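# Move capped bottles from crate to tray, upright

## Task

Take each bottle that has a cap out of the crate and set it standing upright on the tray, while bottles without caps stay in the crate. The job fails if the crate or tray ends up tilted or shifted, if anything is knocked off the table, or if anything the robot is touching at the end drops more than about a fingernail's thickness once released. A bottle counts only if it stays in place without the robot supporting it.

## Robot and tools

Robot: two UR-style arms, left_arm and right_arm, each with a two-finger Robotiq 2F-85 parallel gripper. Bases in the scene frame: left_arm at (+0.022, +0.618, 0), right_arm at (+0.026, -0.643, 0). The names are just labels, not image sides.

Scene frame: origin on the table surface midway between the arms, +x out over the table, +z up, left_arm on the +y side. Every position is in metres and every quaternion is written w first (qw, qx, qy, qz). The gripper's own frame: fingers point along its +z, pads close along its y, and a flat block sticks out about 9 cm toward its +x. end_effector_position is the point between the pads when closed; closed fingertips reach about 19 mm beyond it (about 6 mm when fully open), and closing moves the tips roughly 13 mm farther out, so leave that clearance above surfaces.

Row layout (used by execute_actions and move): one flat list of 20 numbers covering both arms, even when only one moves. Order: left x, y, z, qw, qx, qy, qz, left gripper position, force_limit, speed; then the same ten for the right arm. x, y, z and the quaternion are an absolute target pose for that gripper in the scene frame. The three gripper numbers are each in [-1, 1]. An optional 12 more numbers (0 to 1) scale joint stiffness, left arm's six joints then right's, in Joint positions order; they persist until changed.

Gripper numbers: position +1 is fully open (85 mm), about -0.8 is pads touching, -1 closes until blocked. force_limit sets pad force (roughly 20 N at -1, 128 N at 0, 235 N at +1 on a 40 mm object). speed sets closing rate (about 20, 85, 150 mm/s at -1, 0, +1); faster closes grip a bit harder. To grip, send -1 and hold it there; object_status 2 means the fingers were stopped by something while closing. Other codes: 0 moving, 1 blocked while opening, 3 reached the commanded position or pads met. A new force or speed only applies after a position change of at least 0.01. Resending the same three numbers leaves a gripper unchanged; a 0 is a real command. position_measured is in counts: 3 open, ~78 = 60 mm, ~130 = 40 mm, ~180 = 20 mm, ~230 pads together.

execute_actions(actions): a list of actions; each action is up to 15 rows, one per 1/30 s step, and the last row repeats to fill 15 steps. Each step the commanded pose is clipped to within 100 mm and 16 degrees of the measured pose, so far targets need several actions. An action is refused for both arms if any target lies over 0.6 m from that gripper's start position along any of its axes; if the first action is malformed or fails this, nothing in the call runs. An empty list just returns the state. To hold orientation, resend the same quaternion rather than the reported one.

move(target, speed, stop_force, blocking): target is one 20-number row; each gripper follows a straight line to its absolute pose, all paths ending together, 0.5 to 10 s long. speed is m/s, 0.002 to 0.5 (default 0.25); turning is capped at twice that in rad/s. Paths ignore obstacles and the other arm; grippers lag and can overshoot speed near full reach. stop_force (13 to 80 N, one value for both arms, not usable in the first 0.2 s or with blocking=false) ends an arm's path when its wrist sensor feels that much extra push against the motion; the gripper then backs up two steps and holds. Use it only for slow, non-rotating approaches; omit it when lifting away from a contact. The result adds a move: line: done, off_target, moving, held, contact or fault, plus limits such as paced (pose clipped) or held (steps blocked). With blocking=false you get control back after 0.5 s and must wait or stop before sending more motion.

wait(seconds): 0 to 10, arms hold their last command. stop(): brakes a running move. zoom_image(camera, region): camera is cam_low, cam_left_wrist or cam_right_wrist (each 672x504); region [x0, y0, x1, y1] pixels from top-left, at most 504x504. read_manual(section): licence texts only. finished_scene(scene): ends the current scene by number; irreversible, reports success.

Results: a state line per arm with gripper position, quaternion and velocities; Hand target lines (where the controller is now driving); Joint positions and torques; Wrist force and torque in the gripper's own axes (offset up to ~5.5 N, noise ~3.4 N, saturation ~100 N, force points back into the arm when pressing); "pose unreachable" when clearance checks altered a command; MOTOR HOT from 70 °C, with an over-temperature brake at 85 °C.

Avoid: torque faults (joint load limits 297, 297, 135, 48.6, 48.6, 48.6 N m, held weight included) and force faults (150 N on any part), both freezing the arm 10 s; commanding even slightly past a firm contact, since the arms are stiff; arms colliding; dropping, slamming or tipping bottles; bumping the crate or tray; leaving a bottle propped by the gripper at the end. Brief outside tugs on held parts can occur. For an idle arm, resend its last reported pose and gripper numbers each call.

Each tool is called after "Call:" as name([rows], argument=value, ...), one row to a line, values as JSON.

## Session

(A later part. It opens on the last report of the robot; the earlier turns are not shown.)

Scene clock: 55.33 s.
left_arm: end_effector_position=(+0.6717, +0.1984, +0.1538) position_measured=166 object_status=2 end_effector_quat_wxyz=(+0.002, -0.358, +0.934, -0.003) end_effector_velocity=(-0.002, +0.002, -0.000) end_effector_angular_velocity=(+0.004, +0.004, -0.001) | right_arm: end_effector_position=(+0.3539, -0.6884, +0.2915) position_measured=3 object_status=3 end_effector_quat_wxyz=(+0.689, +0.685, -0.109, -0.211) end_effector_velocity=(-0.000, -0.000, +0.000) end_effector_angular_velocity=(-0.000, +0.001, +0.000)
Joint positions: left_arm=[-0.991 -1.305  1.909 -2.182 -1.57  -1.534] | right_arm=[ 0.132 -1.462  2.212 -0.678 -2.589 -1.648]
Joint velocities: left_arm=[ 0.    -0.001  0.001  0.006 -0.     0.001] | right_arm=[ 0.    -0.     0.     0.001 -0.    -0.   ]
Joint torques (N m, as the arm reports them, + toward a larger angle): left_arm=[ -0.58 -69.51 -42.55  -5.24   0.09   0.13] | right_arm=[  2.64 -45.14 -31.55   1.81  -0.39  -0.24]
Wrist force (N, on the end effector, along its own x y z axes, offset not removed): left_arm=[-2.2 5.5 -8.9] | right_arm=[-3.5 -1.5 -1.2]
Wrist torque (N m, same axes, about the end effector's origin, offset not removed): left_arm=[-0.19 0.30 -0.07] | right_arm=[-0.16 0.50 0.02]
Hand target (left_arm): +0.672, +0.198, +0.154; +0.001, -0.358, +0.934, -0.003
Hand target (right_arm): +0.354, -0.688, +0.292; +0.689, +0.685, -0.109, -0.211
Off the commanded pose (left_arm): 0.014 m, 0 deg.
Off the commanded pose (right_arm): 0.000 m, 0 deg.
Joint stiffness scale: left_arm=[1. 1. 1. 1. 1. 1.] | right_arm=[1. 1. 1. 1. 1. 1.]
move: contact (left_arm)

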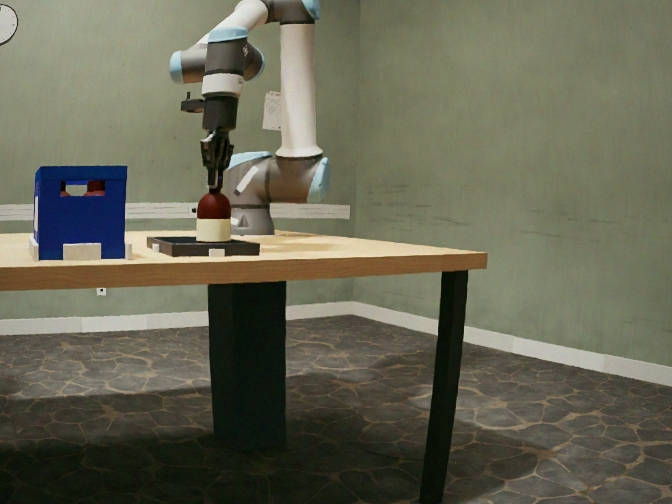

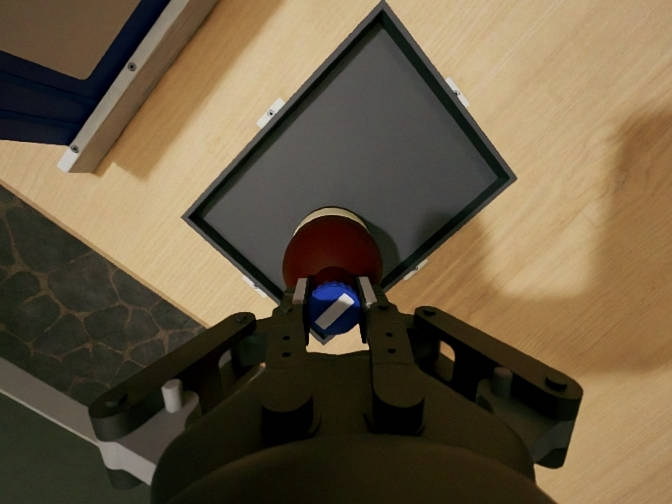

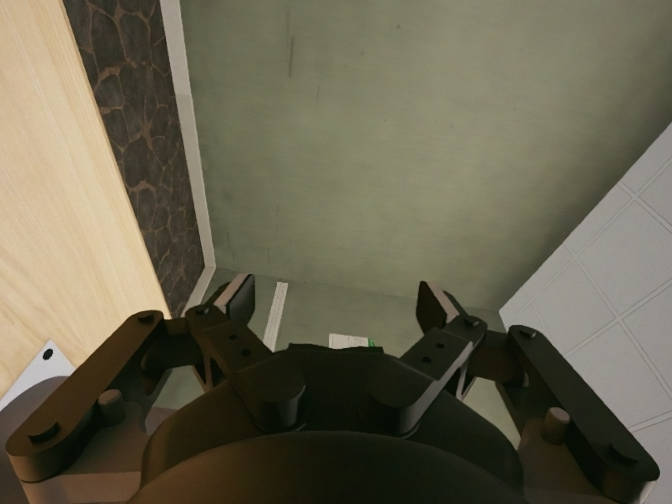

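Call:
move(target=[0.672,0.198,0.154,0,-0.358,0.934,0,0.05,-0.4,0,0.3539,-0.6884,0.2915,0.689,0.685,-0.109,-0.211,1,0,0])

Call:
move(target=[0.672,0.198,0.25,0,-0.358,0.934,0,0.05,-0.4,0,0.3539,-0.6884,0.2915,0.689,0.685,-0.109,-0.211,1,0,0], speed=0.15)

Call:
move(target=[0.521,-0.151,0.225,0,0.407,0.914,0,0.05,-0.4,0,0.3539,-0.6884,0.2915,0.689,0.685,-0.109,-0.211,1,0,0], speed=0.35)

Scene clock: 62.60 s.
left_arm: end_effector_position=(+0.6713, +0.1989, +0.1540) position_measured=123 object_status=3 end_effector_quat_wxyz=(+0.000, -0.358, +0.934, -0.000) end_effector_velocity=(-0.000, +0.000, -0.001) end_effector_angular_velocity=(+0.004, +0.003, -0.001) | right_arm: end_effector_position=(+0.3539, -0.6884, +0.2915) position_measured=3 object_status=3 end_effector_quat_wxyz=(+0.689, +0.685, -0.109, -0.211) end_effector_velocity=(+0.000, +0.000, +0.000) end_effector_angular_velocity=(+0.000, -0.002, +0.000)
Joint positions: left_arm=[-0.991 -1.305  1.905 -2.172 -1.57  -1.534] | right_arm=[ 0.132 -1.462  2.212 -0.678 -2.589 -1.648]
Joint velocities: left_arm=[-0.     0.001 -0.002  0.005  0.001  0.   ] | right_arm=[ 0.    -0.001 -0.    -0.001 -0.    -0.   ]
Joint torques (N m, as the arm reports them, + toward a larger angle): left_arm=[ -0.2  -68.15 -45.08  -4.19  -0.13   0.62] | right_arm=[  1.73 -45.47 -31.15   2.14  -0.3   -0.2 ]
Wrist force (N, on the end effector, along its own x y z axes, offset not removed): left_arm=[-2.0 2.4 -2.5] | right_arm=[-3.2 4.4 -1.6]
Wrist torque (N m, same axes, about the end effector's origin, offset not removed): left_arm=[0.32 0.36 -0.11] | right_arm=[0.96 0.49 0.06]
Hand target (left_arm): +0.672, +0.198, +0.154; +0.000, -0.358, +0.934, -0.000
Hand target (right_arm): +0.354, -0.688, +0.292; +0.689, +0.685, -0.109, -0.211
Off the commanded pose (left_arm): 0.001 m, 0 deg.
Off the commanded pose (right_arm): 0.000 m, 0 deg.
Joint stiffness scale: left_arm=[1. 1. 1. 1. 1. 1.] | right_arm=[1. 1. 1. 1. 1. 1.]
move: done

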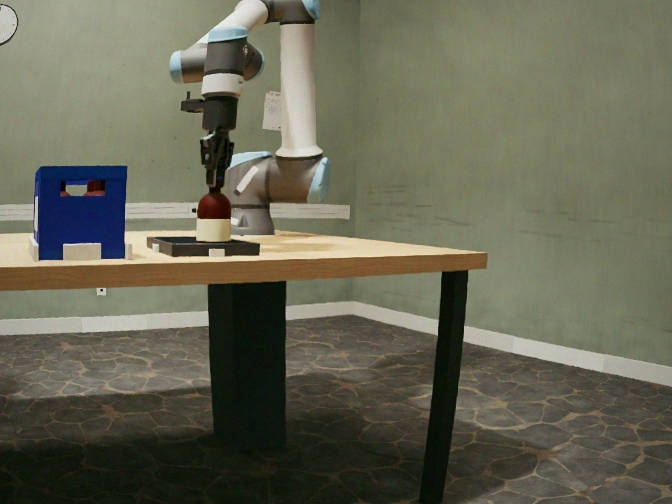

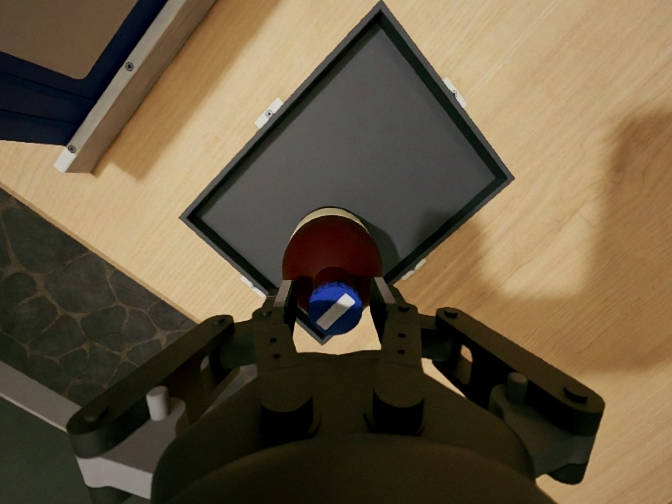

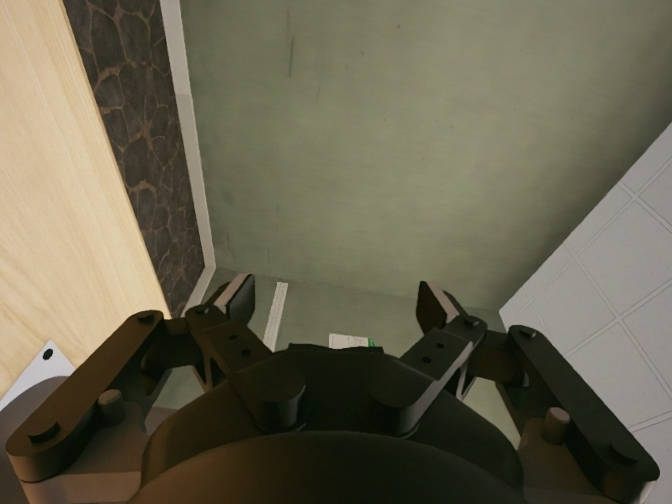

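Scene clock: 63.70 s.
left_arm: end_effector_position=(+0.6721, +0.1980, +0.2511) position_measured=123 object_status=3 end_effector_quat_wxyz=(+0.001, -0.358, +0.934, -0.001) end_effector_velocity=(-0.002, +0.002, -0.003) end_effector_angular_velocity=(+0.010, +0.010, +0.000) | right_arm: end_effector_position=(+0.3539, -0.6884, +0.2915) position_measured=3 object_status=3 end_effector_quat_wxyz=(+0.689, +0.685, -0.109, -0.211) end_effector_velocity=(-0.000, -0.000, +0.000) end_effector_angular_velocity=(+0.000, +0.001, -0.000)
Joint positions: left_arm=[-0.991 -1.385  1.813 -2.002 -1.57  -1.534] | right_arm=[ 0.132 -1.462  2.212 -0.678 -2.589 -1.648]
Joint velocities: left_arm=[-0.     0.003 -0.001  0.012 -0.001 -0.   ] | right_arm=[-0.    -0.     0.     0.     0.    -0.001]
Joint torques (N m, as the arm reports them, + toward a larger angle): left_arm=[ -0.62 -66.05 -47.35  -4.66  -0.14   0.81] | right_arm=[ -0.54 -43.37 -30.32   1.98  -0.06  -0.72]
Wrist force (N, on the end effector, along its own x y z axes, offset not removed): left_arm=[-1.9 1.6 -3.7] | right_arm=[-1.1 0.4 1.0]
Wrist torque (N m, same axes, about the end effector's origin, offset not removed): left_arm=[0.16 0.39 -0.12] | right_arm=[0.07 0.01 0.09]
Hand target (left_arm): +0.672, +0.198, +0.250; +0.000, -0.358, +0.934, -0.000
Hand target (right_arm): +0.354, -0.688, +0.292; +0.689, +0.685, -0.109, -0.211
Off the commanded pose (left_arm): 0.001 m, 0 deg.
Off the commanded pose (right_arm): 0.000 m, 0 deg.
Joint stiffness scale: left_arm=[1. 1. 1. 1. 1. 1.] | right_arm=[1. 1. 1. 1. 1. 1.]
move: done

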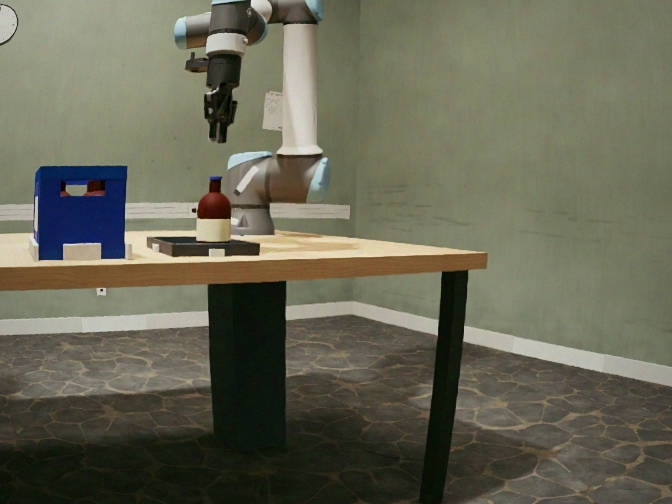

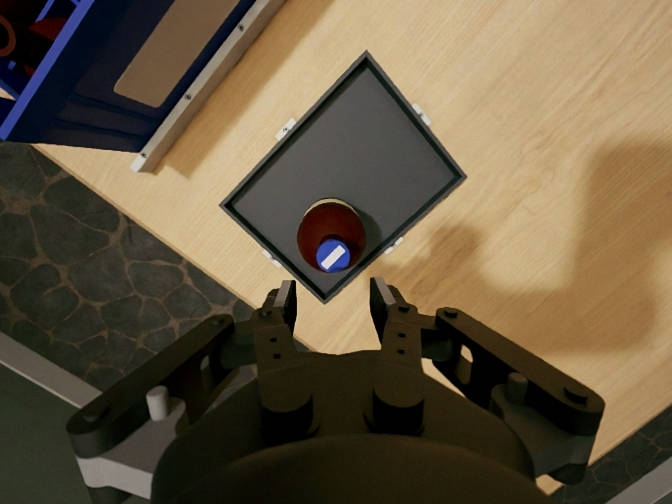

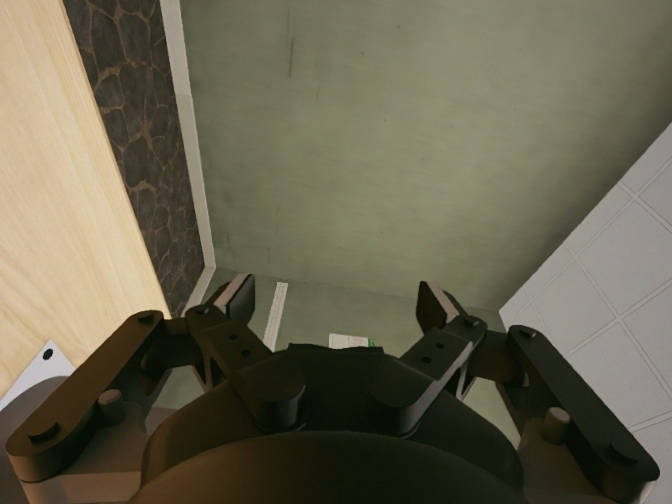

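Scene clock: 66.67 s.
left_arm: end_effector_position=(+0.5202, -0.1501, +0.2231) position_measured=123 object_status=3 end_effector_quat_wxyz=(-0.000, +0.407, +0.914, +0.001) end_effector_velocity=(+0.000, -0.000, +0.000) end_effector_angular_velocity=(+0.000, -0.001, -0.002) | right_arm: end_effector_position=(+0.3539, -0.6884, +0.2915) position_measured=3 object_status=3 end_effector_quat_wxyz=(+0.689, +0.685, -0.109, -0.211) end_effector_velocity=(-0.000, -0.000, -0.000) end_effector_angular_velocity=(-0.000, +0.000, +0.001)
Joint positions: left_arm=[-1.378 -1.146  1.543 -1.965 -1.57  -0.35 ] | right_arm=[ 0.132 -1.462  2.212 -0.678 -2.589 -1.648]
Joint velocities: left_arm=[ 0.     0.    -0.001  0.001  0.001  0.002] | right_arm=[ 0.    -0.     0.001 -0.    -0.001  0.001]
Joint torques (N m, as the arm reports them, + toward a larger angle): left_arm=[  1.01 -91.72 -50.11  -4.22  -0.16   0.21] | right_arm=[  1.73 -45.06 -30.94   1.54  -0.17  -0.12]
Wrist force (N, on the end effector, along its own x y z axes, offset not removed): left_arm=[-2.9 2.1 -2.9] | right_arm=[-4.6 2.9 -0.4]
Wrist torque (N m, same axes, about the end effector's origin, offset not removed): left_arm=[0.28 0.48 -0.11] | right_arm=[0.61 0.68 -0.01]
Hand target (left_arm): +0.521, -0.151, +0.225; +0.000, +0.407, +0.914, +0.000
Hand target (right_arm): +0.354, -0.688, +0.292; +0.689, +0.685, -0.109, -0.211
Off the commanded pose (left_arm): 0.002 m, 0 deg.
Off the commanded pose (right_arm): 0.000 m, 0 deg.
Joint stiffness scale: left_arm=[1. 1. 1. 1. 1. 1.] | right_arm=[1. 1. 1. 1. 1. 1.]
move: done

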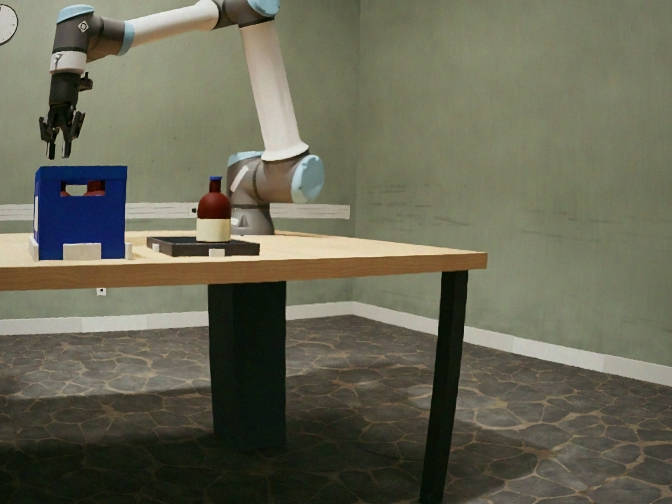

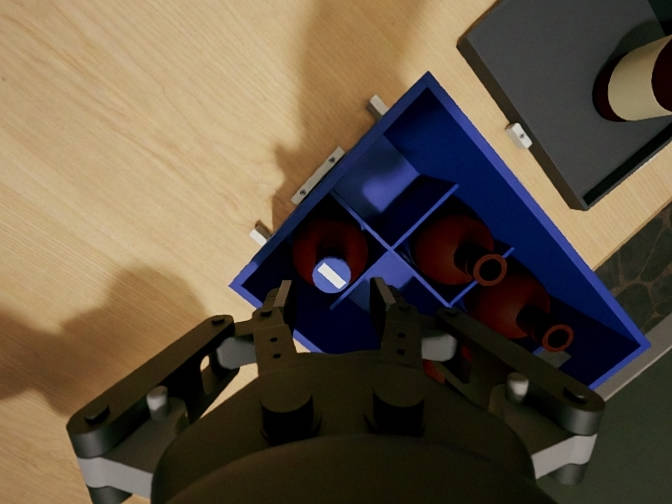

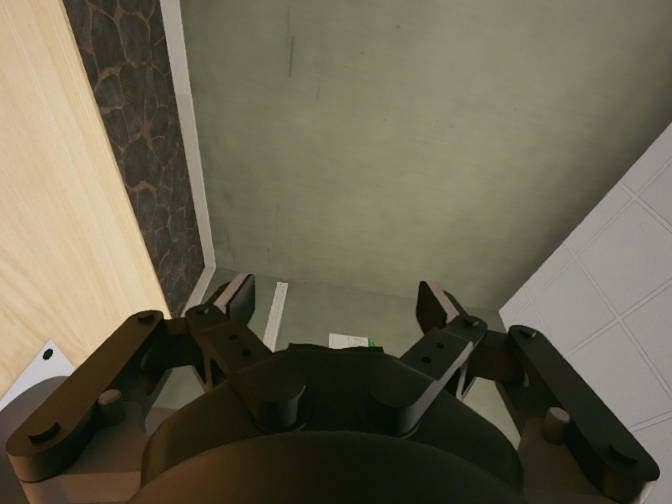

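Call:
move(target=[0.523,-0.153,0.155,0,0.407,0.914,0,0.05,-0.4,0,0.3539,-0.6884,0.2915,0.689,0.685,-0.109,-0.211,1,0,0], speed=0.03, stop_force=13)

Scene clock: 72.57 s.
left_arm: end_effector_position=(+0.5224, -0.1544, +0.1568) position_measured=123 object_status=3 end_effector_quat_wxyz=(+0.001, +0.407, +0.913, -0.000) end_effector_velocity=(+0.000, -0.002, +0.001) end_effector_angular_velocity=(-0.005, -0.001, +0.001) | right_arm: end_effector_position=(+0.3539, -0.6884, +0.2915) position_measured=3 object_status=3 end_effector_quat_wxyz=(+0.689, +0.685, -0.109, -0.211) end_effector_velocity=(+0.000, -0.000, -0.000) end_effector_angular_velocity=(+0.001, -0.000, +0.001)
Joint positions: left_arm=[-1.377 -1.094  1.593 -2.072 -1.57  -0.349] | right_arm=[ 0.132 -1.462  2.212 -0.678 -2.589 -1.648]
Joint velocities: left_arm=[-0.     0.    -0.    -0.004 -0.001 -0.002] | right_arm=[ 0.    -0.001  0.    -0.002 -0.001 -0.001]
Joint torques (N m, as the arm reports them, + toward a larger angle): left_arm=[  3.84 -91.46 -43.01  -5.27  -0.06   0.71] | right_arm=[ -0.94 -43.28 -31.13   1.93   0.04  -0.48]
Wrist force (N, on the end effector, along its own x y z axes, offset not removed): left_arm=[-4.3 1.2 -1.9] | right_arm=[-0.1 3.5 -1.0]
Wrist torque (N m, same axes, about the end effector's origin, offset not removed): left_arm=[0.07 0.73 -0.09] | right_arm=[0.67 -0.18 0.05]
Hand target (left_arm): +0.523, -0.153, +0.155; -0.000, +0.407, +0.914, +0.000
Hand target (right_arm): +0.354, -0.688, +0.292; +0.689, +0.685, -0.109, -0.211
Off the commanded pose (left_arm): 0.002 m, 0 deg.
Off the commanded pose (right_arm): 0.000 m, 0 deg.
Joint stiffness scale: left_arm=[1. 1. 1. 1. 1. 1.] | right_arm=[1. 1. 1. 1. 1. 1.]
move: done

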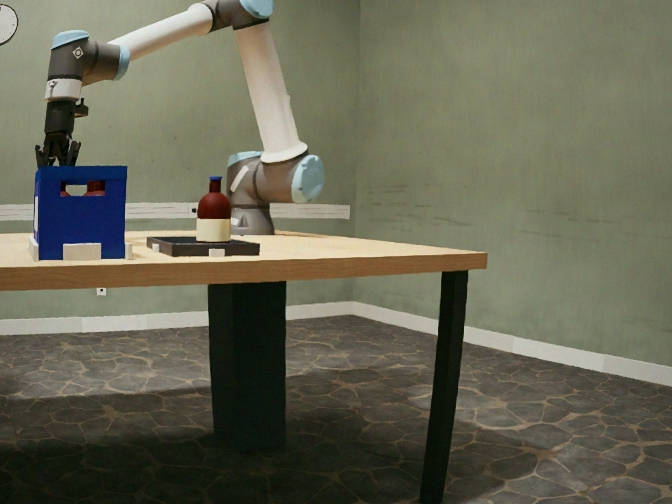

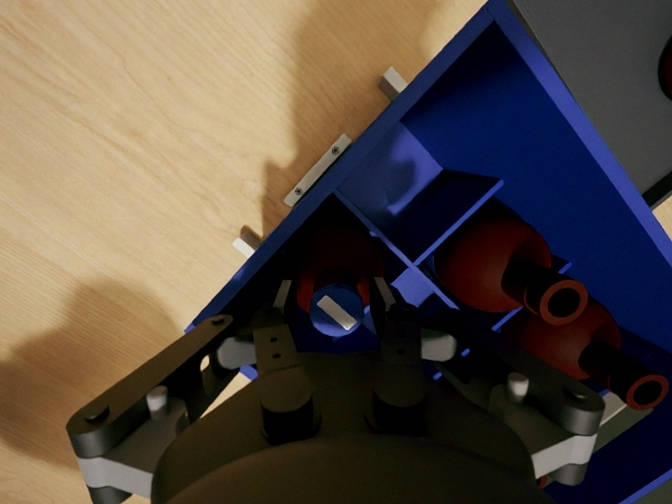

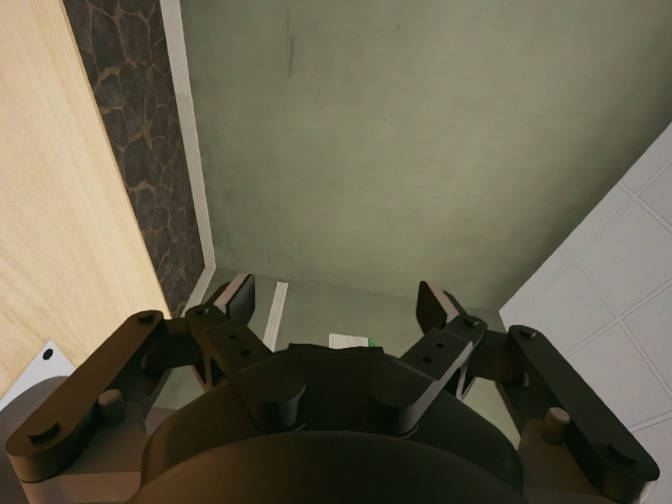

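Call:
move(target=[0.523,-0.153,0.155,0,0.407,0.914,0,-1,-0.4,-0.5,0.3539,-0.6884,0.2915,0.689,0.685,-0.109,-0.211,1,0,0])

Call:
move(target=[0.523,-0.153,0.37,0,0.407,0.914,0,-1,-0.4,-0.5,0.3539,-0.6884,0.2915,0.689,0.685,-0.109,-0.211,1,0,0], speed=0.12)

Call:
move(target=[0.565,0.17,0.37,0,0.407,0.914,0,-1,-0.4,-0.5,0.3539,-0.6884,0.2915,0.689,0.685,-0.109,-0.211,1,0,0], speed=0.2)

Call:
move(target=[0.565,0.17,0.167,0,0.407,0.914,0,-1,-0.4,-0.5,0.3539,-0.6884,0.2915,0.689,0.685,-0.109,-0.211,1,0,0], speed=0.13)

Call:
move(target=[0.565,0.17,0.14,0,0.407,0.914,0,-1,-0.4,-0.5,0.3539,-0.6884,0.2915,0.689,0.685,-0.109,-0.211,1,0,0], speed=0.01, stop_force=13)

Scene clock: 80.83 s.
left_arm: end_effector_position=(+0.5229, -0.1542, +0.1570) position_measured=166 object_status=2 end_effector_quat_wxyz=(+0.001, +0.407, +0.914, -0.000) end_effector_velocity=(+0.000, +0.001, -0.000) end_effector_angular_velocity=(+0.001, +0.001, -0.001) | right_arm: end_effector_position=(+0.3539, -0.6884, +0.2915) position_measured=3 object_status=3 end_effector_quat_wxyz=(+0.689, +0.685, -0.109, -0.211) end_effector_velocity=(+0.000, +0.000, -0.000) end_effector_angular_velocity=(-0.001, -0.002, +0.000)
Joint positions: left_arm=[-1.376 -1.094  1.593 -2.072 -1.57  -0.349] | right_arm=[ 0.132 -1.462  2.212 -0.678 -2.589 -1.648]
Joint velocities: left_arm=[ 0.001  0.     0.     0.001 -0.001  0.002] | right_arm=[ 0.     0.     0.    -0.    -0.     0.002]
Joint torques (N m, as the arm reports them, + toward a larger angle): left_arm=[  2.27 -90.41 -43.34  -5.19  -0.35   0.86] | right_arm=[  1.74 -44.03 -30.7    1.51  -0.5   -0.73]
Wrist force (N, on the end effector, along its own x y z axes, offset not removed): left_arm=[-1.7 2.6 -3.1] | right_arm=[-4.1 1.0 -1.6]
Wrist torque (N m, same axes, about the end effector's origin, offset not removed): left_arm=[0.34 0.36 -0.06] | right_arm=[0.26 0.57 0.03]
Hand target (left_arm): +0.523, -0.153, +0.155; -0.000, +0.407, +0.914, +0.000
Hand target (right_arm): +0.354, -0.688, +0.292; +0.689, +0.685, -0.109, -0.211
Off the commanded pose (left_arm): 0.002 m, 0 deg.
Off the commanded pose (right_arm): 0.000 m, 0 deg.
Joint stiffness scale: left_arm=[1. 1. 1. 1. 1. 1.] | right_arm=[1. 1. 1. 1. 1. 1.]
move: done

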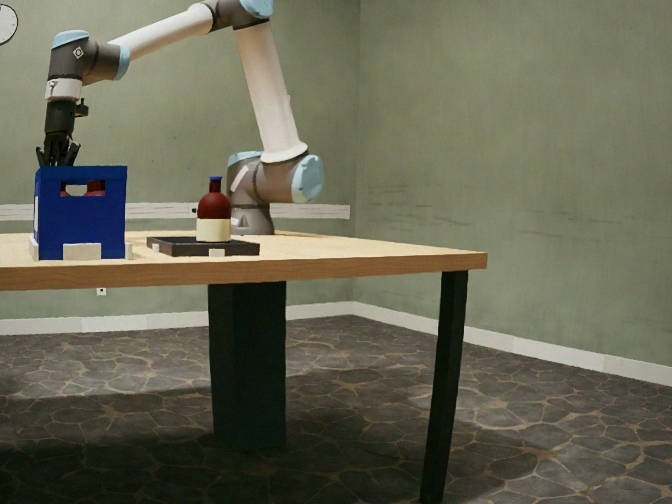

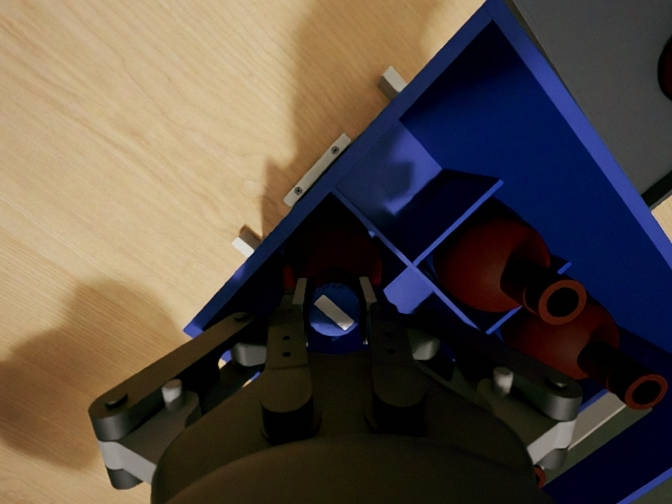

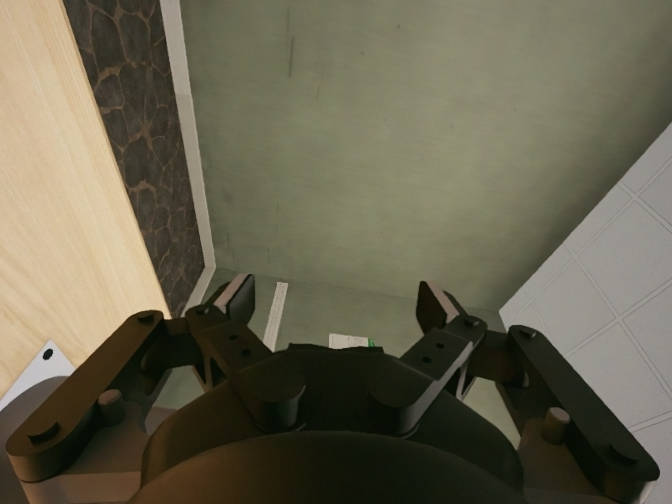

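Scene clock: 83.10 s.
left_arm: end_effector_position=(+0.5225, -0.1532, +0.3715) position_measured=166 object_status=2 end_effector_quat_wxyz=(+0.001, +0.407, +0.914, -0.001) end_effector_velocity=(-0.001, +0.001, -0.004) end_effector_angular_velocity=(+0.010, +0.004, +0.000) | right_arm: end_effector_position=(+0.3539, -0.6884, +0.2915) position_measured=3 object_status=3 end_effector_quat_wxyz=(+0.689, +0.685, -0.109, -0.211) end_effector_velocity=(+0.000, +0.000, +0.000) end_effector_angular_velocity=(+0.000, -0.002, -0.001)
Joint positions: left_arm=[-1.376 -1.208  1.363 -1.728 -1.57  -0.349] | right_arm=[ 0.132 -1.462  2.212 -0.678 -2.589 -1.648]
Joint velocities: left_arm=[-0.     0.004 -0.     0.007  0.    -0.   ] | right_arm=[ 0.    -0.001 -0.    -0.001  0.001 -0.   ]
Joint torques (N m, as the arm reports them, + toward a larger angle): left_arm=[  3.3  -89.78 -55.91  -4.96  -0.52   0.64] | right_arm=[  0.26 -44.11 -31.07   1.63  -0.03  -0.24]
Wrist force (N, on the end effector, along its own x y z axes, offset not removed): left_arm=[-1.5 1.3 3.8] | right_arm=[0.7 2.8 -2.1]
Wrist torque (N m, same axes, about the end effector's origin, offset not removed): left_arm=[0.12 0.30 -0.12] | right_arm=[0.57 -0.36 0.01]
Hand target (left_arm): +0.523, -0.153, +0.370; +0.000, +0.407, +0.914, -0.000
Hand target (right_arm): +0.354, -0.688, +0.292; +0.689, +0.685, -0.109, -0.211
Off the commanded pose (left_arm): 0.002 m, 0 deg.
Off the commanded pose (right_arm): 0.000 m, 0 deg.
Joint stiffness scale: left_arm=[1. 1. 1. 1. 1. 1.] | right_arm=[1. 1. 1. 1. 1. 1.]
move: done

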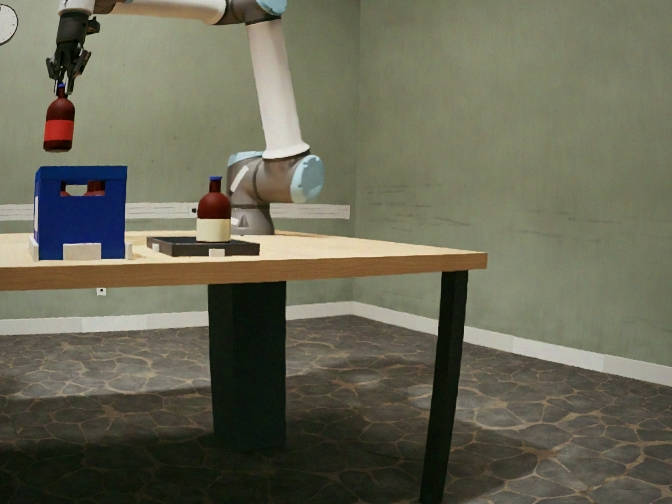

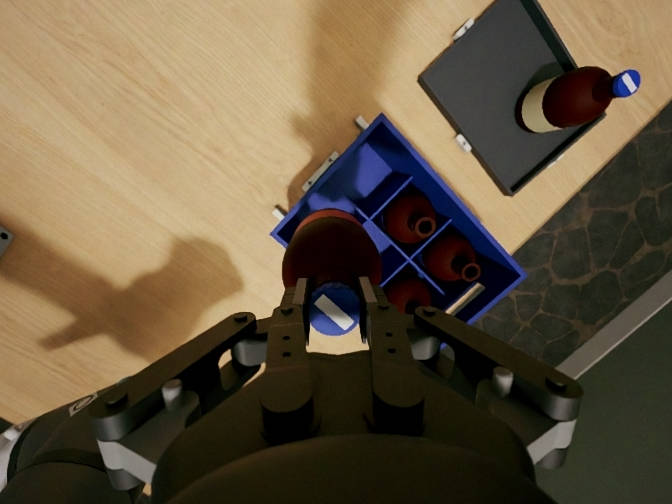

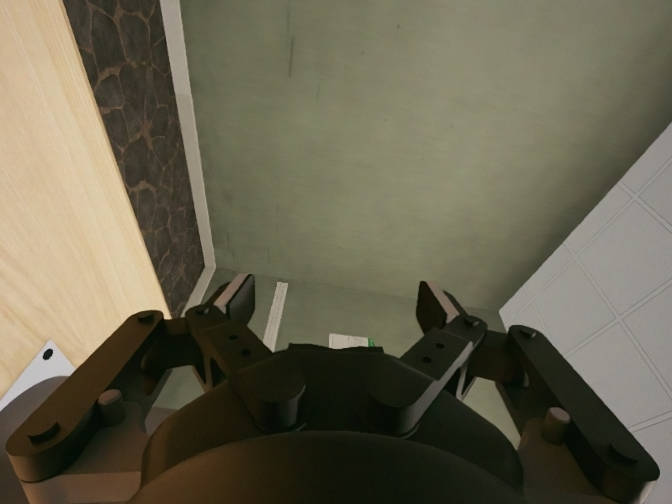

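Scene clock: 85.23 s.
left_arm: end_effector_position=(+0.5663, +0.1704, +0.3729) position_measured=166 object_status=2 end_effector_quat_wxyz=(+0.002, +0.405, +0.914, -0.001) end_effector_velocity=(-0.005, -0.006, -0.003) end_effector_angular_velocity=(+0.002, +0.003, -0.019) | right_arm: end_effector_position=(+0.3539, -0.6884, +0.2915) position_measured=3 object_status=3 end_effector_quat_wxyz=(+0.689, +0.685, -0.109, -0.211) end_effector_velocity=(-0.000, +0.000, +0.000) end_effector_angular_velocity=(-0.000, +0.000, -0.001)
Joint positions: left_arm=[-1.129 -1.564  1.786 -1.797 -1.57  -0.104] | right_arm=[ 0.132 -1.462  2.212 -0.678 -2.589 -1.648]
Joint velocities: left_arm=[-0.011  0.003  0.002 -0.001 -0.001  0.008] | right_arm=[-0.     0.    -0.     0.     0.001 -0.   ]
Joint torques (N m, as the arm reports them, + toward a larger angle): left_arm=[  1.77 -55.89 -50.71  -6.15  -0.35   0.74] | right_arm=[  2.03 -43.55 -31.51   1.77   0.2   -0.3 ]
Wrist force (N, on the end effector, along its own x y z axes, offset not removed): left_arm=[-3.0 3.1 1.9] | right_arm=[-5.7 1.3 -1.3]
Wrist torque (N m, same axes, about the end effector's origin, offset not removed): left_arm=[0.40 0.51 -0.09] | right_arm=[0.42 0.91 0.09]
Hand target (left_arm): +0.565, +0.170, +0.370; -0.000, +0.407, +0.914, -0.000
Hand target (right_arm): +0.354, -0.688, +0.292; +0.689, +0.685, -0.109, -0.211
Off the commanded pose (left_arm): 0.003 m, 0 deg.
Off the commanded pose (right_arm): 0.000 m, 0 deg.
Joint stiffness scale: left_arm=[1. 1. 1. 1. 1. 1.] | right_arm=[1. 1. 1. 1. 1. 1.]
move: done

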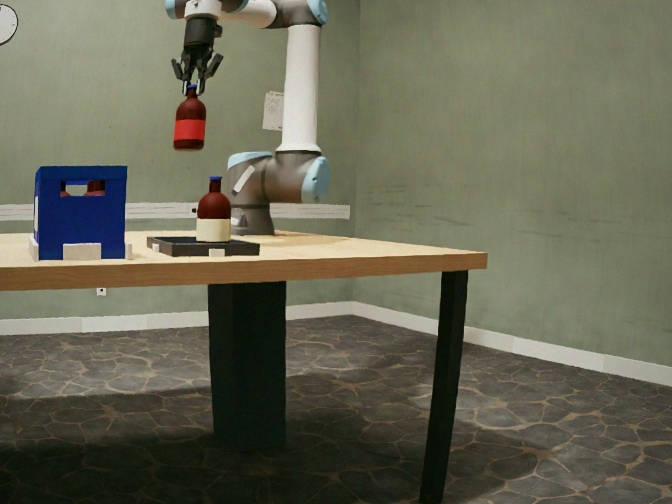

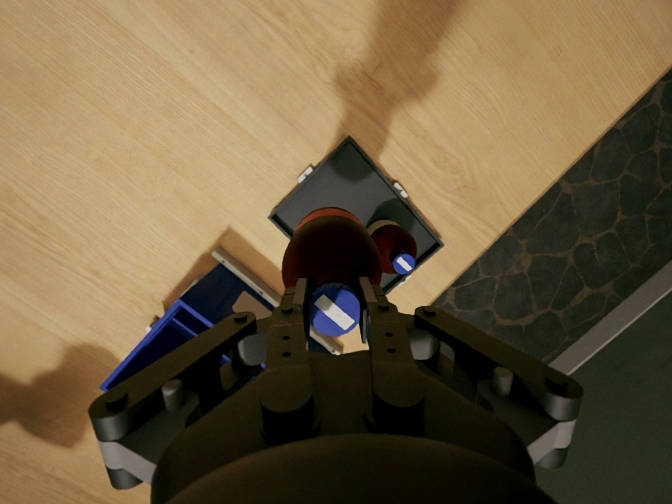

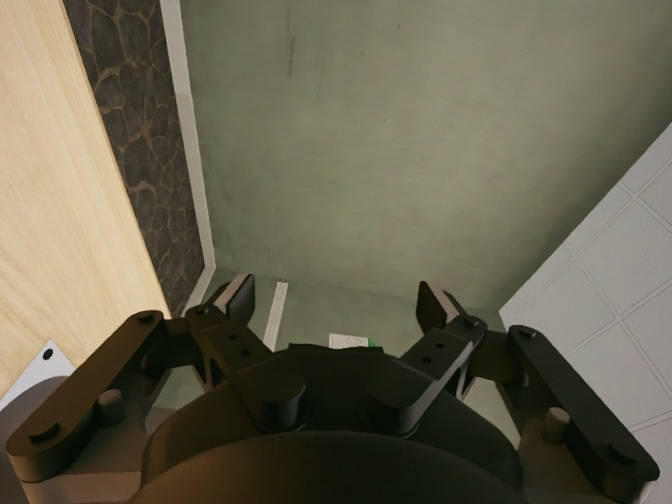

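Scene clock: 87.33 s.
left_arm: end_effector_position=(+0.5653, +0.1711, +0.1659) position_measured=166 object_status=2 end_effector_quat_wxyz=(-0.001, +0.406, +0.914, +0.001) end_effector_velocity=(+0.001, -0.002, +0.002) end_effector_angular_velocity=(-0.008, -0.006, -0.000) | right_arm: end_effector_position=(+0.3539, -0.6884, +0.2915) position_measured=3 object_status=3 end_effector_quat_wxyz=(+0.689, +0.685, -0.109, -0.211) end_effector_velocity=(-0.001, +0.000, -0.000) end_effector_angular_velocity=(-0.001, -0.001, -0.002)
Joint positions: left_arm=[-1.129 -1.419  2.025 -2.173 -1.57  -0.103] | right_arm=[ 0.132 -1.462  2.212 -0.678 -2.589 -1.648]
Joint velocities: left_arm=[-0.    -0.001 -0.    -0.009 -0.     0.   ] | right_arm=[0.    0.    0.    0.    0.002 0.001]
Joint torques (N m, as the arm reports them, + toward a larger angle): left_arm=[ -1.57 -65.24 -47.53  -6.2   -0.14   0.69] | right_arm=[  0.92 -44.13 -30.89   1.76  -0.11  -0.36]
Wrist force (N, on the end effector, along its own x y z axes, offset not removed): left_arm=[-1.6 4.0 3.5] | right_arm=[-3.7 -0.7 -0.3]
Wrist torque (N m, same axes, about the end effector's origin, offset not removed): left_arm=[0.55 0.29 -0.11] | right_arm=[-0.09 0.52 0.14]
Hand target (left_arm): +0.565, +0.170, +0.167; -0.000, +0.407, +0.914, +0.000
Hand target (right_arm): +0.354, -0.688, +0.292; +0.689, +0.685, -0.109, -0.211
Off the commanded pose (left_arm): 0.002 m, 0 deg.
Off the commanded pose (right_arm): 0.000 m, 0 deg.
Joint stiffness scale: left_arm=[1. 1. 1. 1. 1. 1.] | right_arm=[1. 1. 1. 1. 1. 1.]
move: done

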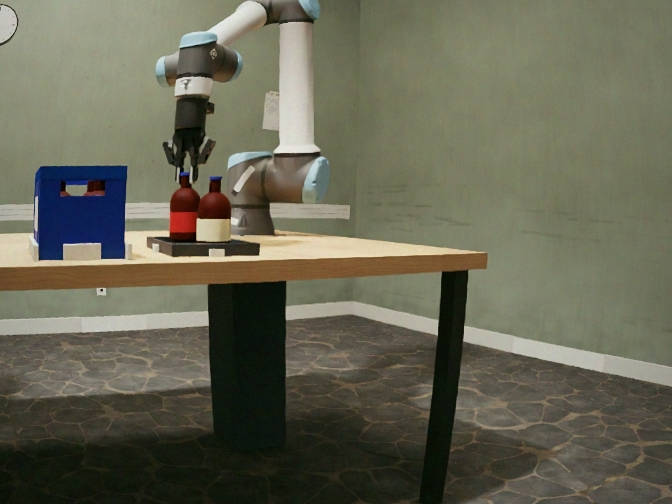

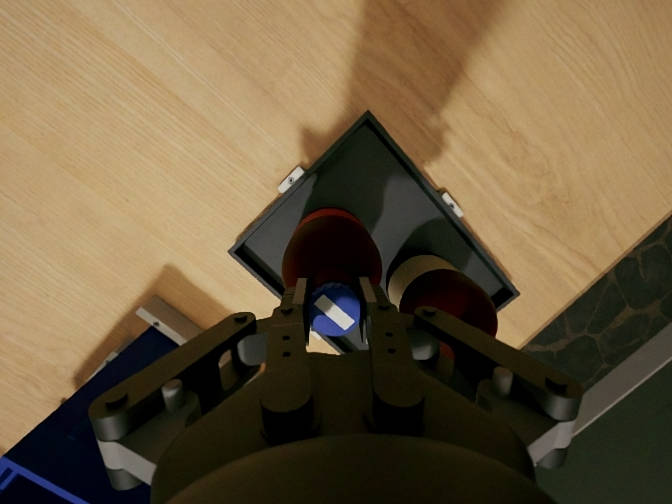

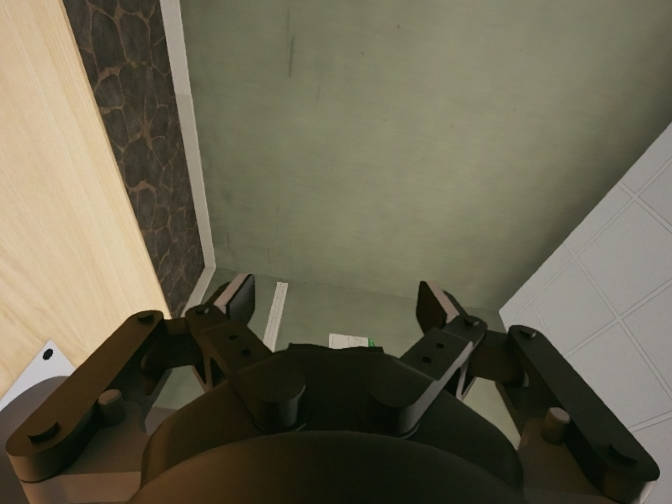

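Scene clock: 89.53 s.
left_arm: end_effector_position=(+0.5673, +0.1684, +0.1534) position_measured=166 object_status=2 end_effector_quat_wxyz=(+0.004, +0.406, +0.914, -0.002) end_effector_velocity=(-0.002, +0.002, +0.000) end_effector_angular_velocity=(+0.006, +0.004, +0.000) | right_arm: end_effector_position=(+0.3539, -0.6884, +0.2915) position_measured=3 object_status=3 end_effector_quat_wxyz=(+0.689, +0.685, -0.109, -0.211) end_effector_velocity=(+0.001, -0.000, -0.000) end_effector_angular_velocity=(-0.000, -0.002, +0.001)
Joint positions: left_arm=[-1.129 -1.404  2.037 -2.211 -1.57  -0.103] | right_arm=[ 0.132 -1.462  2.212 -0.678 -2.589 -1.648]
Joint velocities: left_arm=[-0.    -0.002  0.     0.009  0.    -0.001] | right_arm=[ 0.     0.    -0.001 -0.001 -0.001  0.001]
Joint torques (N m, as the arm reports them, + toward a larger angle): left_arm=[ -0.54 -56.68 -41.75  -4.42   0.1    0.34] | right_arm=[  0.14 -45.82 -31.33   1.81  -0.14  -0.36]
Wrist force (N, on the end effector, along its own x y z axes, offset not removed): left_arm=[-1.3 4.3 -8.6] | right_arm=[-4.1 3.2 -0.1]
Wrist torque (N m, same axes, about the end effector's origin, offset not removed): left_arm=[0.26 0.59 -0.13] | right_arm=[0.66 0.52 -0.01]
Hand target (left_arm): +0.567, +0.169, +0.153; +0.003, +0.406, +0.914, -0.001
Hand target (right_arm): +0.354, -0.688, +0.292; +0.689, +0.685, -0.109, -0.211
Off the commanded pose (left_arm): 0.014 m, 0 deg.
Off the commanded pose (right_arm): 0.000 m, 0 deg.
Joint stiffness scale: left_arm=[1. 1. 1. 1. 1. 1.] | right_arm=[1. 1. 1. 1. 1. 1.]
move: contact (left_arm)

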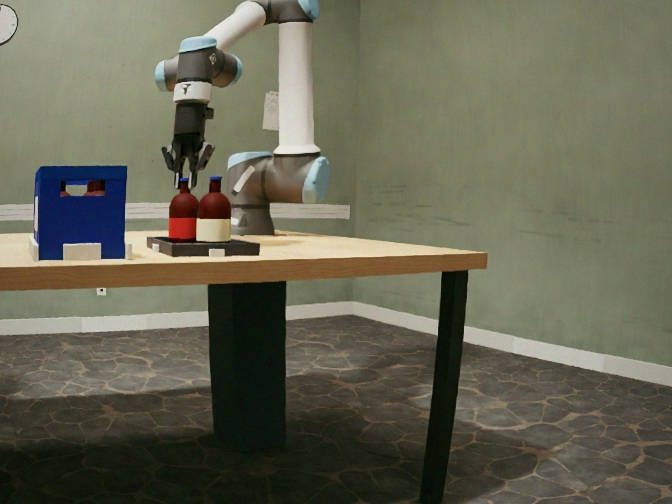

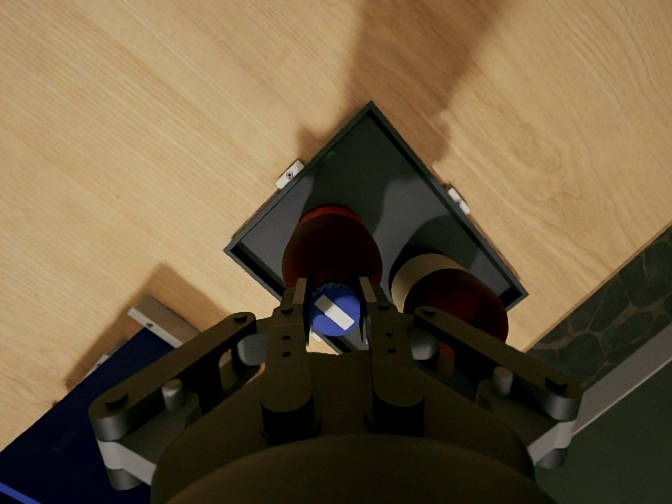

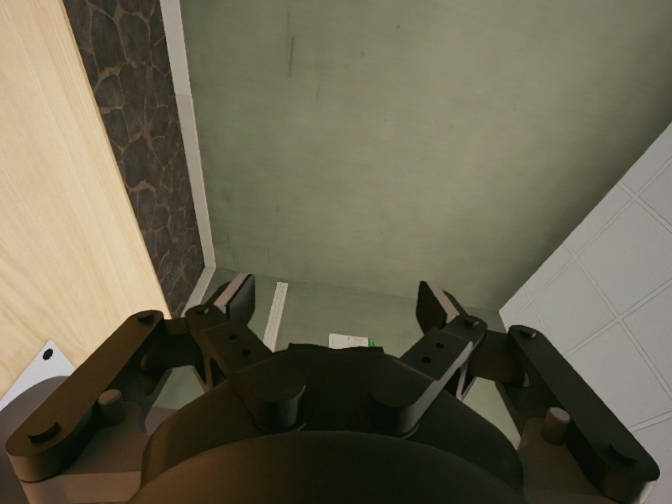

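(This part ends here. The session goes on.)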